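## Task

Grasp the bottle whose cap is yellow, raise it more than half its own height and keep it there upright until the scene ends. Other bottles may be shoved aside but every one must still stand at the end. In the final second after everything settles, neither arm nor hand may touch anything except the held bottle.

## Robot and tools

Robot: two arms, left_arm and right_arm, each a six-joint arm with a two-finger parallel gripper and a wrist camera. Nothing may be knocked or placed off the table, and the arms must not collide with or shove each other hard.

Frame: all positions are in one scene frame, in metres. z = 0 is the table surface, origin above the centre of the robot's foot. +x points forward over the table (the table starts near x = +0.15), +y is toward the robot's own left (left_arm side), +z is up. Arm bases: left_arm at (+0.218, +0.257, +0.749), right_arm at (+0.218, -0.257, +0.749). Image left/right has nothing to do with arm names. Reported hand positions can be somewhat wrong, more so when the arm reaches far; arms often settle a centimetre or more off target, usually low.

Gripper axes: fingers extend along the gripper's +z axis and close along its y axis. end_effector_position is the point between the finger pads, roughly 1 cm behind the tips. Orientation is a quaternion in w, x, y, z order.

The row (used by execute_actions and move): 16 numbers, left arm first, then right arm, each block being x, y, z, qw, qx, qy, qz, opening. x, y, z and the quaternion are an absolute target pose for that gripper in the scene frame, not an offset. Opening runs from -1 (closed) to +1 (fully open, 0.094 m). Both arms are always included even if one should stay still; for a still arm, repeat its whole pose from the last result before it began holding, plus its desired opening. To keep a fixed orientation, resend the same quaternion every row rather than copying a drifted reported one.

execute_actions(actions): a list of actions; each action is a list of up to 15 rows, one per 1/30 s control step; if fewer than 15 rows, the last row repeats to fill 15 steps. An empty list just returns the current state and images. An action is rejected for both arms if any target lies more than 0.6 m from that gripper's current position along any of the gripper's own axes. If any action is malformed, or the first one fails that check against the latest state, nothing runs.

move(target, speed, blocking): target is one 16-number row. Each gripper travels in a straight line toward its pose; both finish together, lasting 0.5 to 10 s (cut off at 10 s). speed is the path's top speed in m/s, 0.002 to 0.5, default 0.25; rotation is capped at twice that value in rad/s. Grippers rotate the short way. Paths do not avoid obstacles or the other arm, and the real gripper may lag, wander, or overshoot the speed, especially with a nearly straight arm. Faster contact and targets set deeper past a contact surface mean harder pushes. The opening is applied at the start. With blocking=false you get control back after 0.5 s; until a result shows the move ended, further rows and moves are refused, so call wait or stop. The result adds a move: line giving the ending (done, off_target, moving, held, fault) plus any limits: paced means a pose was clipped; held means a check blocked steps, after which the arm may jump faster than speed. If only one arm is named, the other finished at rest. Distances from each pose are also reported.

wait(seconds): 0 to 10 s; arms keep their last command, a running move continues, and it returns early when that move ends.

stop(): brakes a running move; faster motion needs more distance. Fingers continue.

zoom_image(camera, region): camera is cam_head_left, cam_head_right (896x504), cam_left_wrist or cam_right_wrist (504x504); region is [x0, y0, x1, y1] pixels from the top-left, at most 504 by 504.

read_manual(section): licence text only. finished_scene(scene): ends the current scene permanently after the last command is held; the goal must already hold and stay held.

Control behaviour: each control step clips the commanded pose to within 70 mm and 16 degrees of the measured one, then damped inverse kinematics drives the joints, favouring position over orientation. A distant pose may need several actions, since the arm stops at its last clipped pose. Hand target lines show the pose currently being pursued. Elbows never fully straighten. A pose unreachable line names an arm whose command a clearance check altered or blocked.

Results: a state line per arm with position and quaternion, grip_measured (finger opening on the command scale; last Joint positions number is the opening in metres, each gripper off by up to about 1 mm), joint torques (offset, noisy, nonzero in free air), and for actions some per-step positions; HELD marks steps where an arm's command was held back. FAULT lines report an arm stop; MOTOR HOT warns from 85 °C, and at 100 °C an OVER-TEMPERATURE FAULT drops that arm, so avoid long heavy holds.

Gripping: to hold, command an opening below grip_measured, about 0.03 below for a firm grip, less for a light one. Pad force tops out near 50 to 62 N, lower on thin parts, with a brief spike on first contact. Held items may get an occasional short tug. Keep the lifted bottle vertical, don't drop or slam it, and keep both arms clear of the table, other bottles and each other at the end. Thinking time lets the simulation run with the last command held.

Each tool is called by a JSON object that holds its "op" and its "data".

## Session

{"op": "execute_actions", "data": {"actions": []}}

Scene clock: 0.00 s.
left_arm: end_effector_position=(+0.5456, +0.8583, +0.1493) grip_measured=+1.000 end_effector_quat_wxyz=(+0.490, -0.365, +0.619, +0.492) | right_arm: end_effector_position=(+0.5572, +0.1325, +0.1901) grip_measured=+1.000 end_effector_quat_wxyz=(-0.385, -0.483, +0.651, +0.441)
Joint positions: left_arm=[ 2.092  2.273  1.918  1.051 -0.818 -0.607  0.094] | right_arm=[-0.885  2.302  2.433 -1.552  0.118 -0.815  0.094]
Joint velocities: left_arm=[-0.005 -0.005 -0.012 -0.007  0.022  0.022  0.   ] | right_arm=[-0.015  0.005  0.002 -0.042 -0.051  0.037  0.   ]
Joint torques (N m, as the arm reports them, + toward a larger angle): no reading
Motor temperatures (°C, as the motors report them): left_arm=[26 27 26 26 25 27] | right_arm=[26 24 28 26 27 27]
Hand target (left_arm): +0.546, +0.859, +0.150; +0.492, -0.365, +0.618, +0.492
Hand target (right_arm): +0.552, +0.127, +0.184; -0.391, -0.480, +0.651, +0.439

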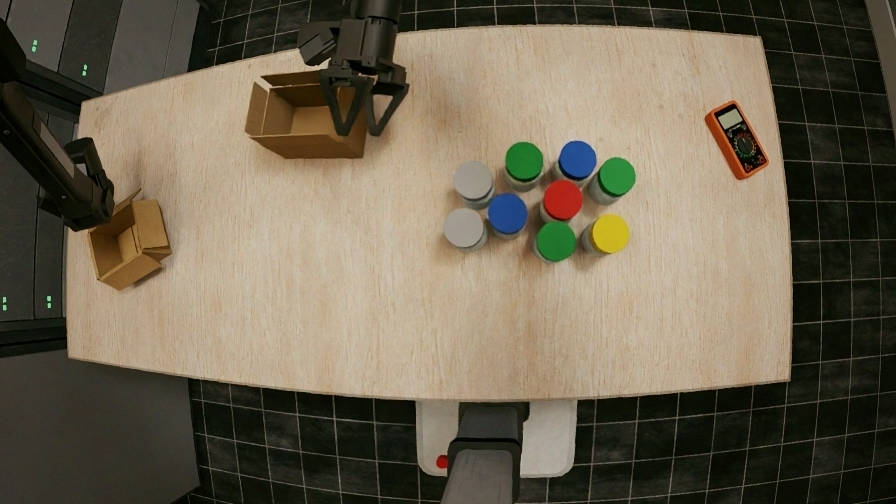

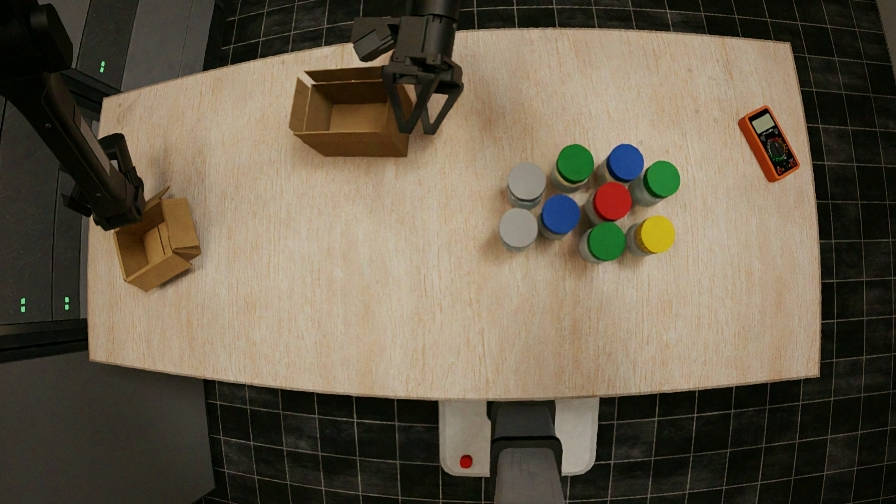

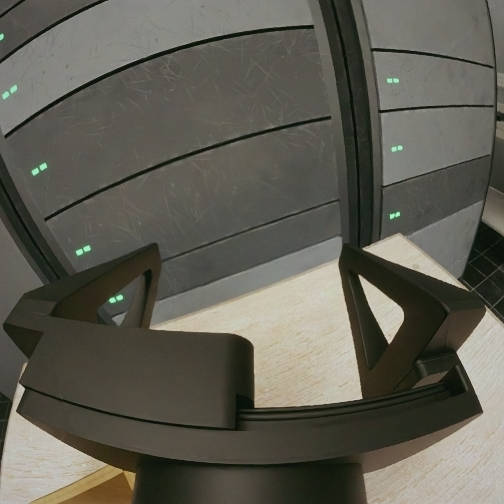

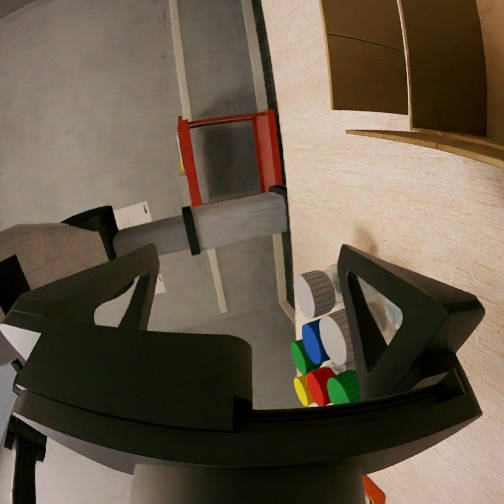

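{"op": "move", "data": {"target": [0.546,0.858,0.149,0.49,-0.365,0.619,0.492,1,0.39,-0.25,0.33,0,0.707,0.707,0,1], "speed": 0.3}}

Scene clock: 5.70 s.
left_arm: end_effector_position=(+0.5456, +0.8583, +0.1493) grip_measured=+1.000 end_effector_quat_wxyz=(+0.490, -0.365, +0.619, +0.492) | right_arm: end_effector_position=(+0.4089, -0.2404, +0.3177) grip_measured=+1.000 end_effector_quat_wxyz=(+0.018, +0.701, +0.713, +0.019)
Joint positions: left_arm=[ 2.092  2.273  1.918  1.051 -0.818 -0.607  0.094] | right_arm=[-1.376  1.58   0.323  1.177  0.182  1.357  0.094]
Joint velocities: left_arm=[-0.015  0.005 -0.022  0.007 -0.066 -0.037  0.   ] | right_arm=[-0.005 -0.015 -0.012 -0.012 -0.007  0.051  0.   ]
Joint torques (N m, as the arm reports them, + toward a larger angle): left_arm=[ 13.05 -12.01  -0.6    1.69  -0.59  -0.04] | right_arm=[ 0.36 -4.67 -9.64 -0.08  0.02  0.06]
Motor temperatures (°C, as the motors report them): left_arm=[27 27 26 26 25 27] | right_arm=[27 25 29 26 27 27]
Hand target (left_arm): +0.546, +0.858, +0.149; +0.490, -0.365, +0.619, +0.492
Hand target (right_arm): +0.386, -0.246, +0.332; +0.002, +0.704, +0.710, -0.001
Off the commanded pose (left_arm): 0.001 m, 0 deg.
Off the commanded pose (right_arm): 0.025 m, 3 deg.
move: off_target (right_arm)

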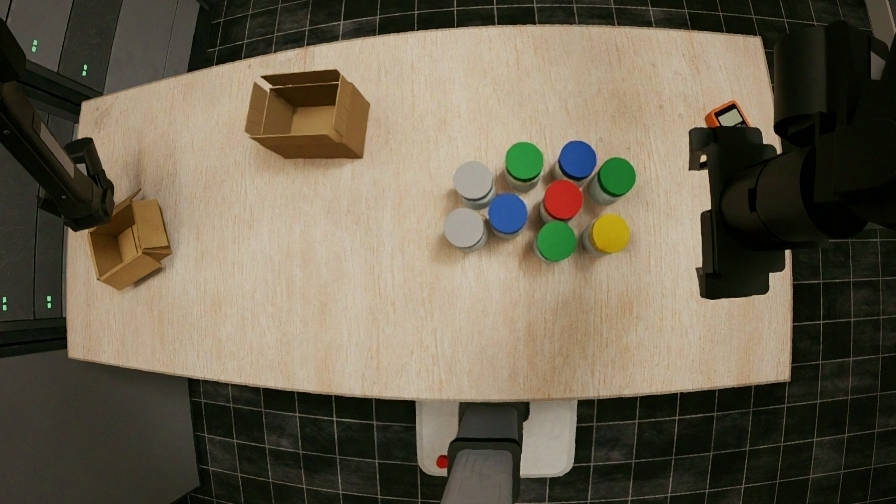

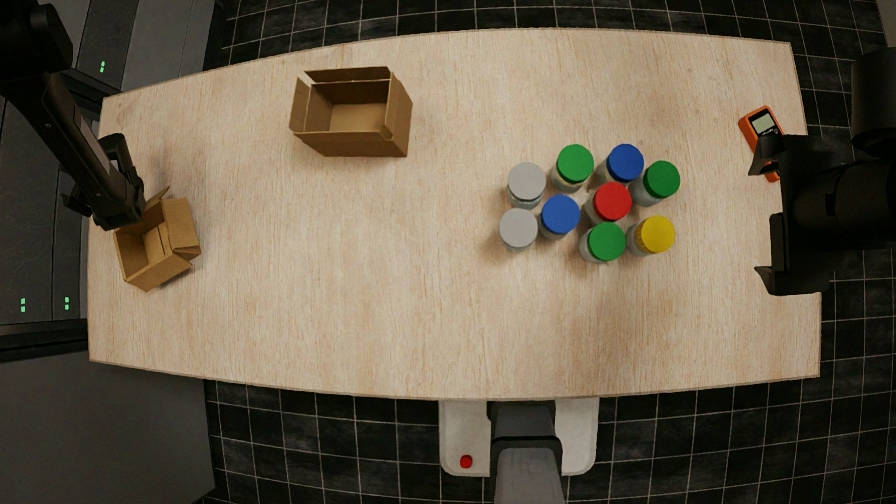

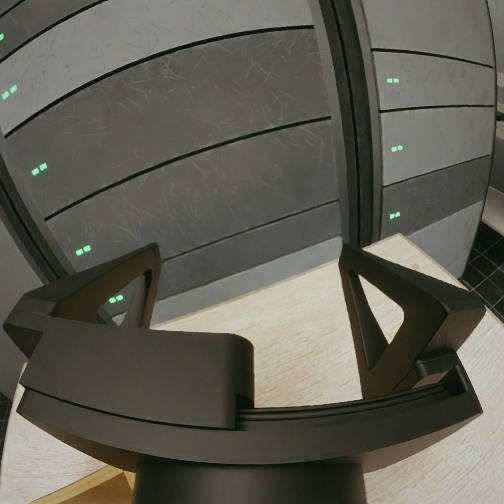

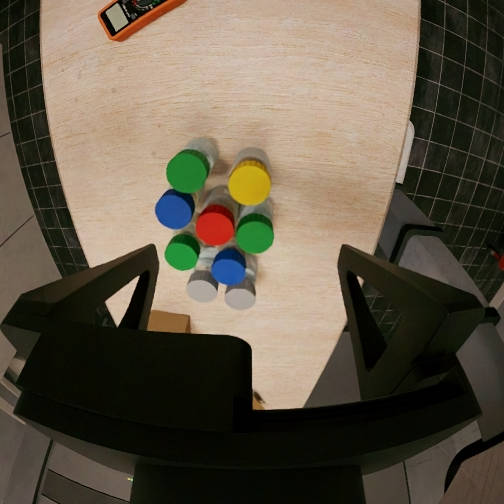

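{"op": "move", "data": {"target": [0.546,0.858,0.149,0.49,-0.365,0.619,0.492,1,0.40,-0.205,0.23,0,0.707,0.707,0,1]}}

Scene clock: 6.70 s.
left_arm: end_effector_position=(+0.5456, +0.8583, +0.1493) grip_measured=+1.000 end_effector_quat_wxyz=(+0.490, -0.365, +0.619, +0.492) | right_arm: end_effector_position=(+0.4005, -0.2118, +0.2333) grip_measured=+1.000 end_effector_quat_wxyz=(+0.003, +0.703, +0.711, -0.002)
Joint positions: left_arm=[ 2.092  2.273  1.918  1.051 -0.818 -0.607  0.094] | right_arm=[-1.342  1.766  0.561  1.075  0.234  1.376  0.094]
Joint velocities: left_arm=[ 0.005 -0.005 -0.007 -0.017 -0.081 -0.022  0.   ] | right_arm=[-0.005 -0.005  0.002 -0.007  0.051  0.007  0.   ]
Joint torques (N m, as the arm reports them, + toward a larger angle): left_arm=[ 12.83 -11.93  -0.53   1.77  -0.56  -0.04] | right_arm=[ 3.81 -4.03 -5.38 -1.    0.07  0.03]
Motor temperatures (°C, as the motors report them): left_arm=[27 27 26 26 25 27] | right_arm=[27 25 29 26 27 27]
Hand target (left_arm): +0.546, +0.858, +0.149; +0.490, -0.365, +0.619, +0.492
Hand target (right_arm): +0.401, -0.207, +0.230; -0.000, +0.707, +0.707, -0.000
Off the commanded pose (left_arm): 0.001 m, 0 deg.
Off the commanded pose (right_arm): 0.008 m, 1 deg.
move: done

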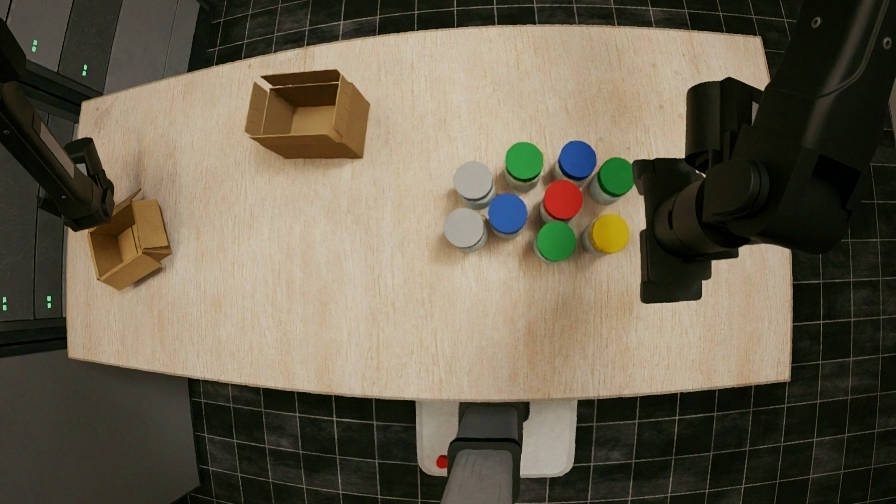

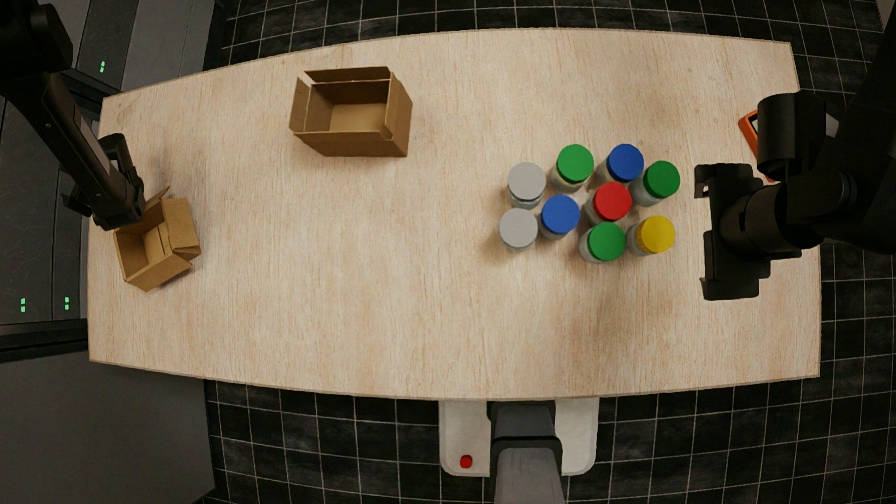

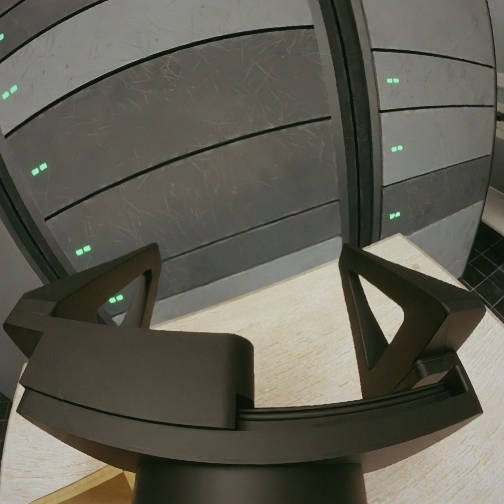

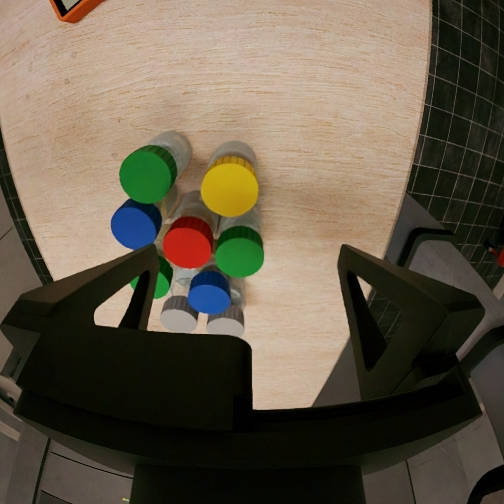

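{"op": "move", "data": {"target": [0.546,0.858,0.149,0.49,-0.365,0.619,0.492,1,0.42,-0.186,0.14,0,0.707,0.707,0,0.55]}}

Scene clock: 7.77 s.
left_arm: end_effector_position=(+0.5456, +0.8583, +0.1493) grip_measured=+1.000 end_effector_quat_wxyz=(+0.490, -0.365, +0.619, +0.492) | right_arm: end_effector_position=(+0.4244, -0.1952, +0.1432) grip_measured=+0.553 end_effector_quat_wxyz=(+0.006, +0.704, +0.710, -0.000)
Joint positions: left_arm=[ 2.092  2.273  1.918  1.051 -0.818 -0.607  0.094] | right_arm=[-1.342  1.884  0.833  0.928  0.235  1.377  0.073]
Joint velocities: left_arm=[-0.005 -0.005 -0.012  0.012  0.007  0.037  0.   ] | right_arm=[-0.005  0.005 -0.017 -0.007  0.007 -0.037 -0.001]
Joint torques (N m, as the arm reports them, + toward a larger angle): left_arm=[ 13.09 -11.89  -0.57   1.7   -0.56  -0.04] | right_arm=[ 4.22 -4.87 -5.02 -0.87  0.08  0.04]
Motor temperatures (°C, as the motors report them): left_arm=[27 27 26 26 25 27] | right_arm=[27 25 29 26 27 27]
Hand target (left_arm): +0.546, +0.858, +0.149; +0.490, -0.365, +0.619, +0.492
Hand target (right_arm): +0.422, -0.188, +0.140; +0.000, +0.707, +0.707, +0.000
Off the commanded pose (left_arm): 0.001 m, 0 deg.
Off the commanded pose (right_arm): 0.011 m, 1 deg.
move: off_target (right_arm)

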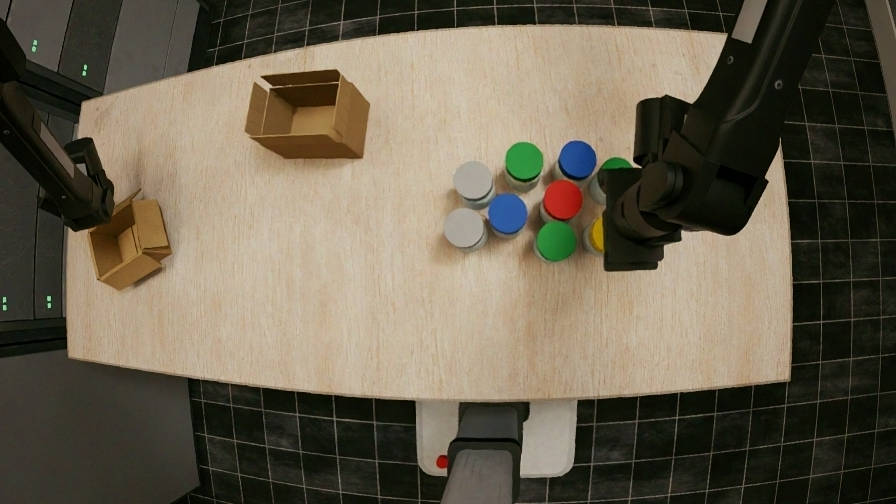

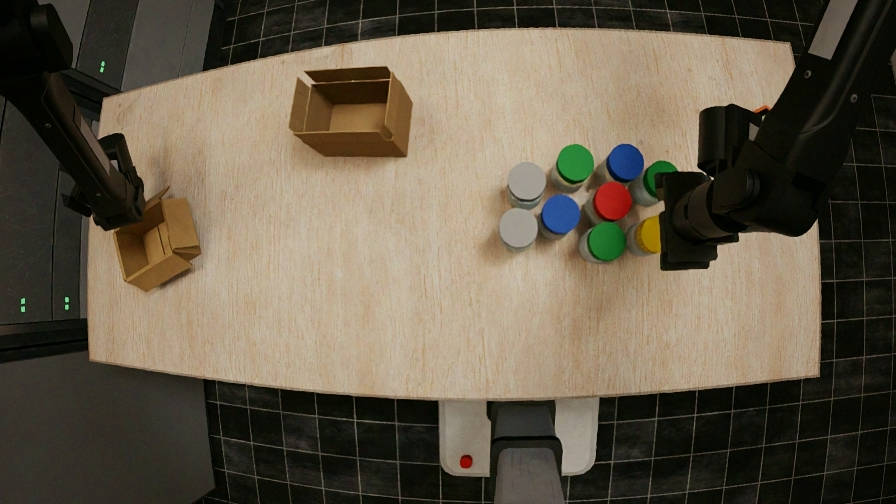

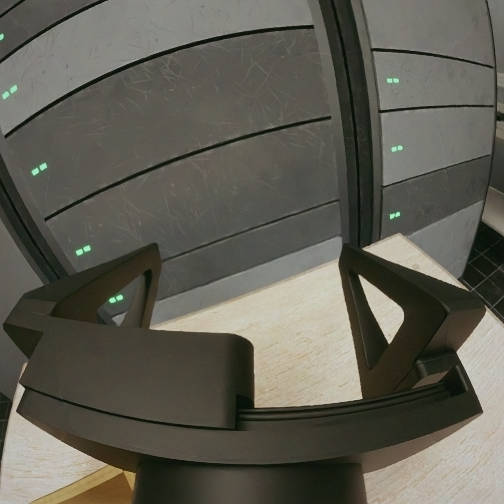

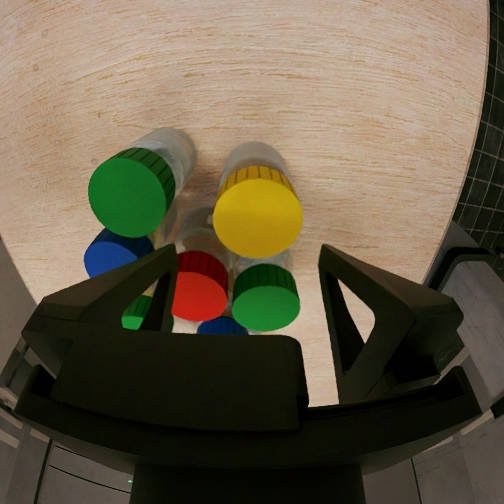

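{"op": "move", "data": {"target": [0.546,0.858,0.149,0.49,-0.365,0.619,0.492,1,0.415,-0.183,0.078,0,0.707,0.707,0,0.65], "speed": 0.1}}

{"op": "move", "data": {"target": [0.546,0.858,0.149,0.49,-0.365,0.619,0.492,1,0.415,-0.183,0.078,0,0.707,0.707,0,-0.2]}}

{"op": "move", "data": {"target": [0.546,0.858,0.149,0.49,-0.365,0.619,0.492,1,0.415,-0.183,0.22,0,0.707,0.707,0,-0.2], "speed": 0.15}}

Scene clock: 9.10 s.
left_arm: end_effector_position=(+0.5456, +0.8583, +0.1493) grip_measured=+1.000 end_effector_quat_wxyz=(+0.490, -0.365, +0.619, +0.492) | right_arm: end_effector_position=(+0.4198, -0.1775, +0.0843) grip_measured=+0.647 end_effector_quat_wxyz=(-0.000, +0.704, +0.711, +0.006)
Joint positions: left_arm=[ 2.092  2.273  1.918  1.051 -0.818 -0.607  0.094] | right_arm=[-1.342  2.01   1.013  0.87   0.217  1.377  0.077]
Joint velocities: left_arm=[-0.005  0.005 -0.017 -0.007  0.022 -0.066  0.   ] | right_arm=[-0.015 -0.005 -0.007 -0.022 -0.11  -0.007 -0.   ]
Joint torques (N m, as the arm reports them, + toward a larger angle): left_arm=[ 12.89 -11.9   -0.57   1.69  -0.56  -0.03] | right_arm=[ 3.34 -4.33 -4.55 -0.85 -0.15 -0.03]
Motor temperatures (°C, as the motors report them): left_arm=[27 27 26 26 25 27] | right_arm=[27 25 29 26 27 27]
Hand target (left_arm): +0.546, +0.858, +0.149; +0.490, -0.365, +0.619, +0.492
Hand target (right_arm): +0.416, -0.184, +0.078; +0.000, +0.707, +0.707, -0.000
Off the commanded pose (left_arm): 0.001 m, 0 deg.
Off the commanded pose (right_arm): 0.010 m, 1 deg.
move: done

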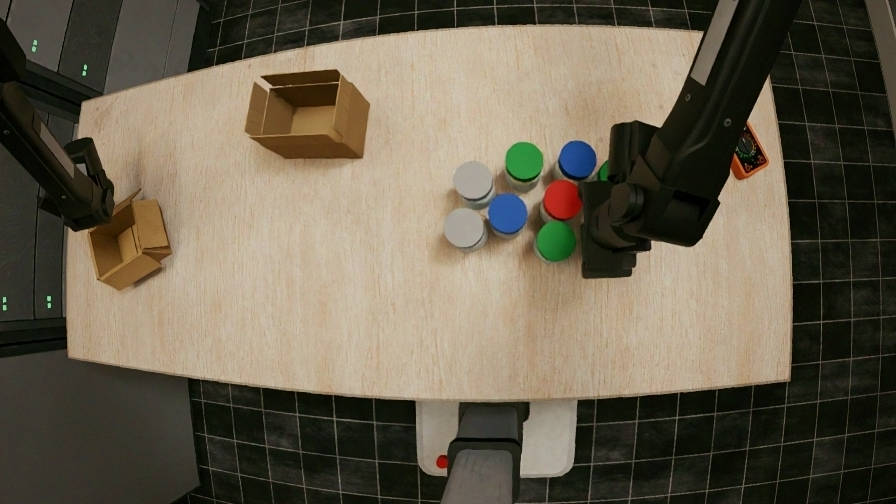

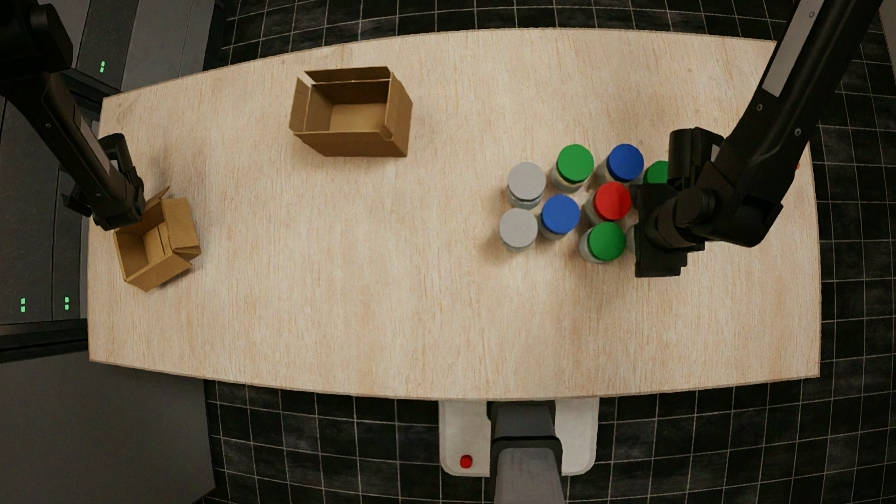

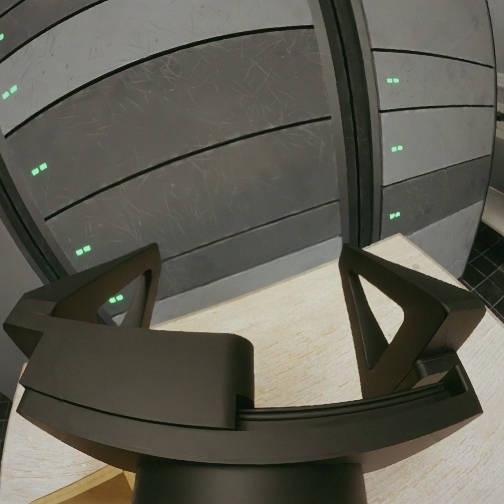

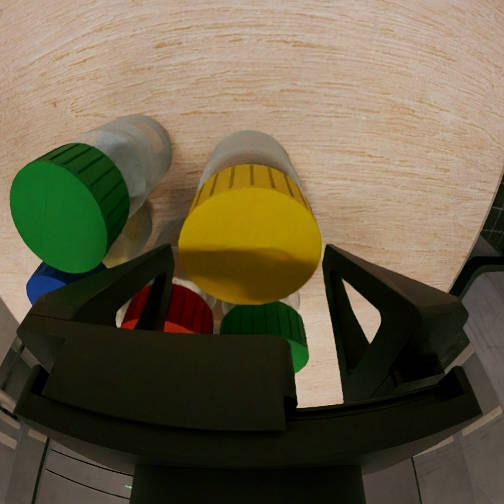

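Scene clock: 9.80 s.
left_arm: end_effector_position=(+0.5456, +0.8583, +0.1493) grip_measured=+1.000 end_effector_quat_wxyz=(+0.490, -0.365, +0.619, +0.492) | right_arm: end_effector_position=(+0.4198, -0.1775, +0.0843) grip_measured=+0.049 end_effector_quat_wxyz=(-0.000, +0.704, +0.711, +0.006)
Joint positions: left_arm=[ 2.092  2.273  1.918  1.051 -0.818 -0.607  0.094] | right_arm=[-1.342  2.01   1.013  0.87   0.217  1.377  0.049]
Joint velocities: left_arm=[-0.005 -0.015  0.007 -0.022  0.037  0.125  0.   ] | right_arm=[-0.005 -0.005  0.002 -0.012 -0.022 -0.007 -0.001]
Joint torques (N m, as the arm reports them, + toward a larger angle): left_arm=[ 13.03 -11.75  -0.52   1.71  -0.56  -0.04] | right_arm=[ 2.9  -3.92 -4.55 -0.73 -0.08 -0.01]
Motor temperatures (°C, as the motors report them): left_arm=[27 27 26 26 25 27] | right_arm=[27 25 29 26 27 27]
Hand target (left_arm): +0.546, +0.858, +0.149; +0.490, -0.365, +0.619, +0.492
Hand target (right_arm): +0.415, -0.183, +0.078; +0.000, +0.707, +0.707, -0.000
Off the commanded pose (left_arm): 0.001 m, 0 deg.
Off the commanded pose (right_arm): 0.010 m, 1 deg.
move: done

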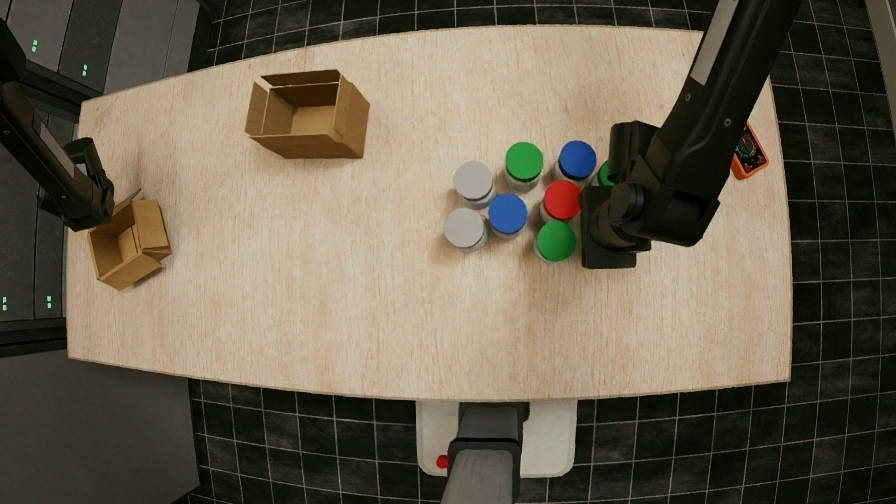

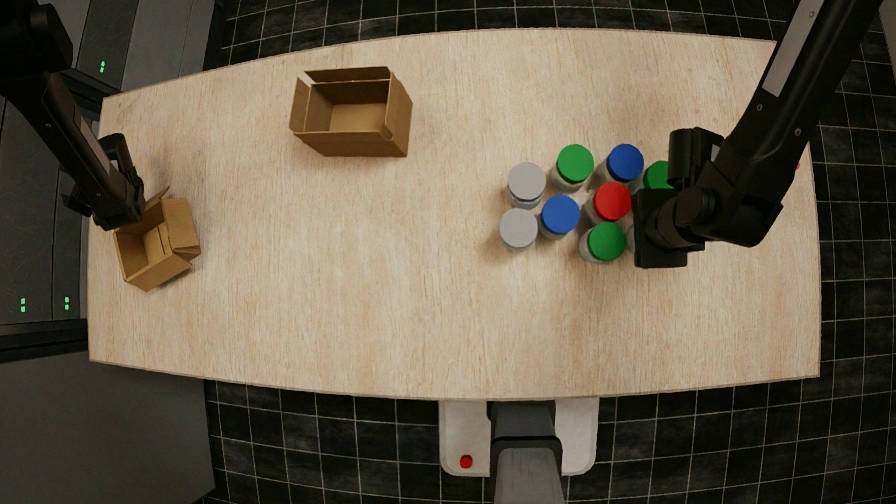

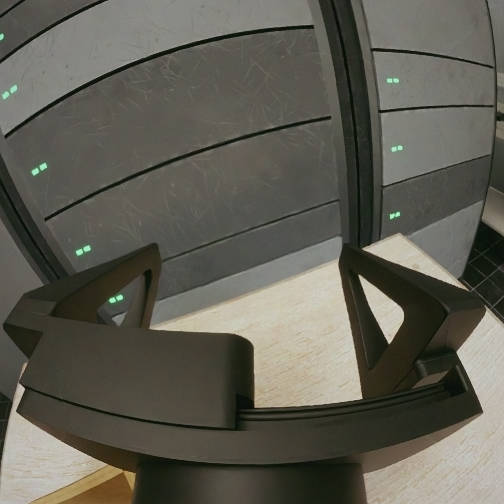

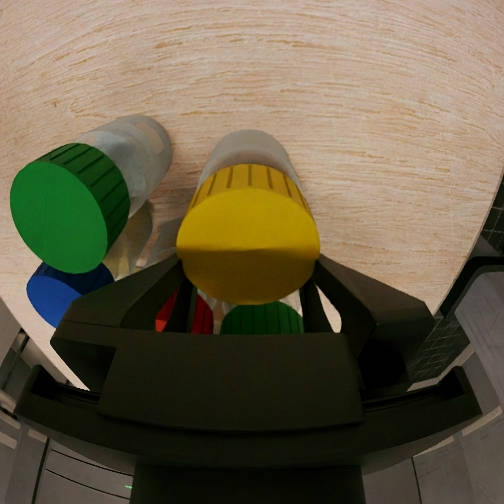

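Scene clock: 11.07 s.
left_arm: end_effector_position=(+0.5456, +0.8583, +0.1493) grip_measured=+1.000 end_effector_quat_wxyz=(+0.490, -0.365, +0.619, +0.492) | right_arm: end_effector_position=(+0.4289, -0.1856, +0.2035) grip_measured=+0.049 end_effector_quat_wxyz=(+0.015, +0.706, +0.708, +0.005)
Joint positions: left_arm=[ 2.092  2.273  1.918  1.051 -0.818 -0.607  0.094] | right_arm=[-1.284  1.783  0.672  1.007  0.294  1.386  0.049]
Joint velocities: left_arm=[-0.024  0.005  0.002 -0.002  0.022  0.007  0.   ] | right_arm=[-0.005 -0.015  0.002 -0.017  0.095 -0.051 -0.   ]
Joint torques (N m, as the arm reports them, + toward a larger angle): left_arm=[ 13.19 -11.98  -0.52   1.73  -0.57  -0.04] | right_arm=[ 5.16 -6.14 -9.35  0.    0.07 -0.03]
Motor temperatures (°C, as the motors report them): left_arm=[27 27 26 26 25 27] | right_arm=[27 25 29 26 27 27]
Hand target (left_arm): +0.546, +0.858, +0.149; +0.490, -0.365, +0.619, +0.492
Hand target (right_arm): +0.414, -0.181, +0.219; -0.000, +0.707, +0.707, +0.000
Off the commanded pose (left_arm): 0.001 m, 0 deg.
Off the commanded pose (right_arm): 0.022 m, 2 deg.
move: off_target (right_arm)

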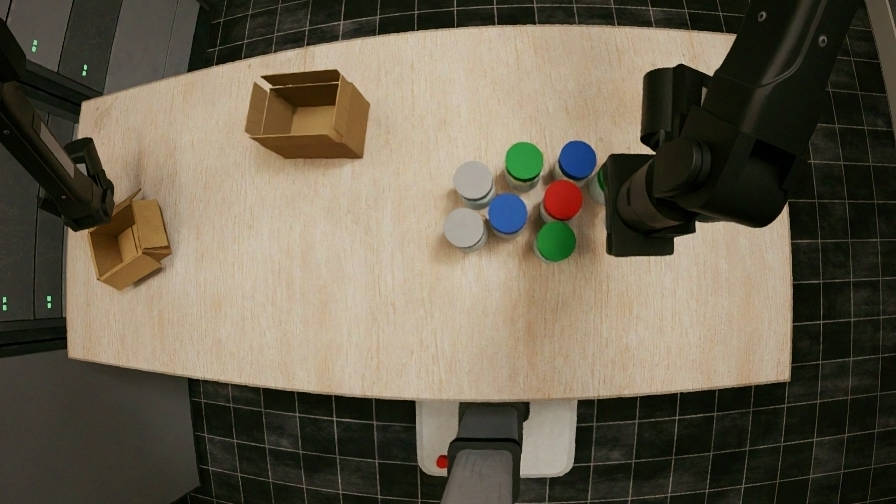

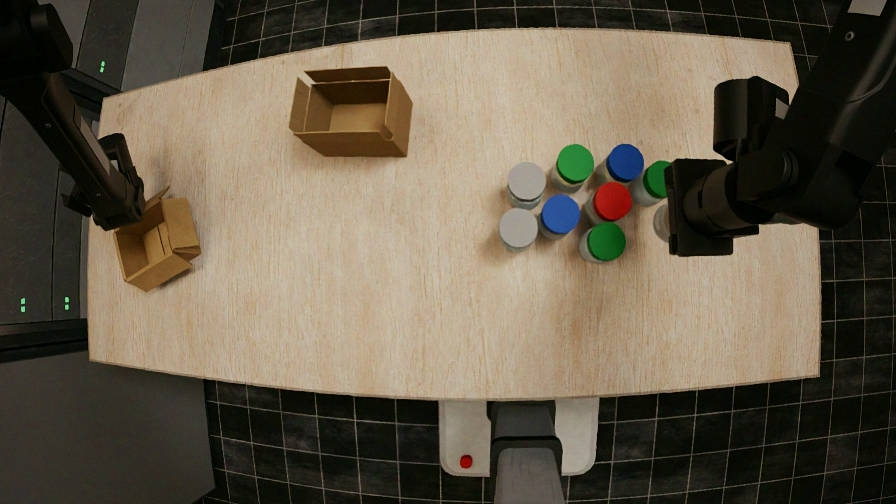

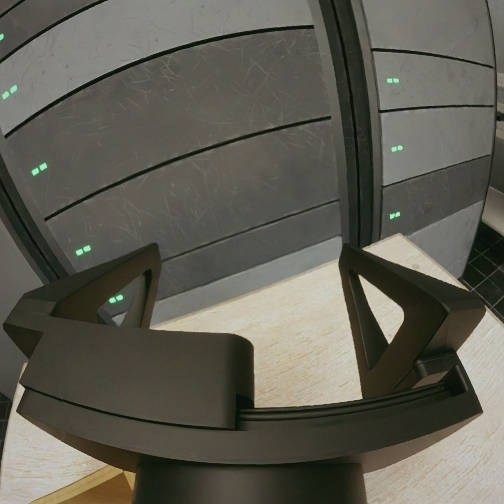

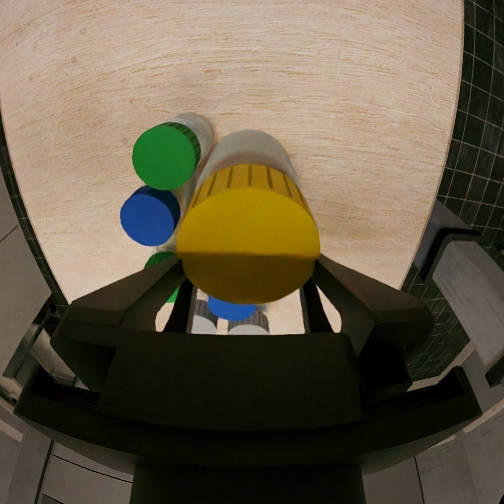

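Off-centre but held.

{"op": "finished_scene", "data": {"scene": 1}}

The scene is finished: the task was done.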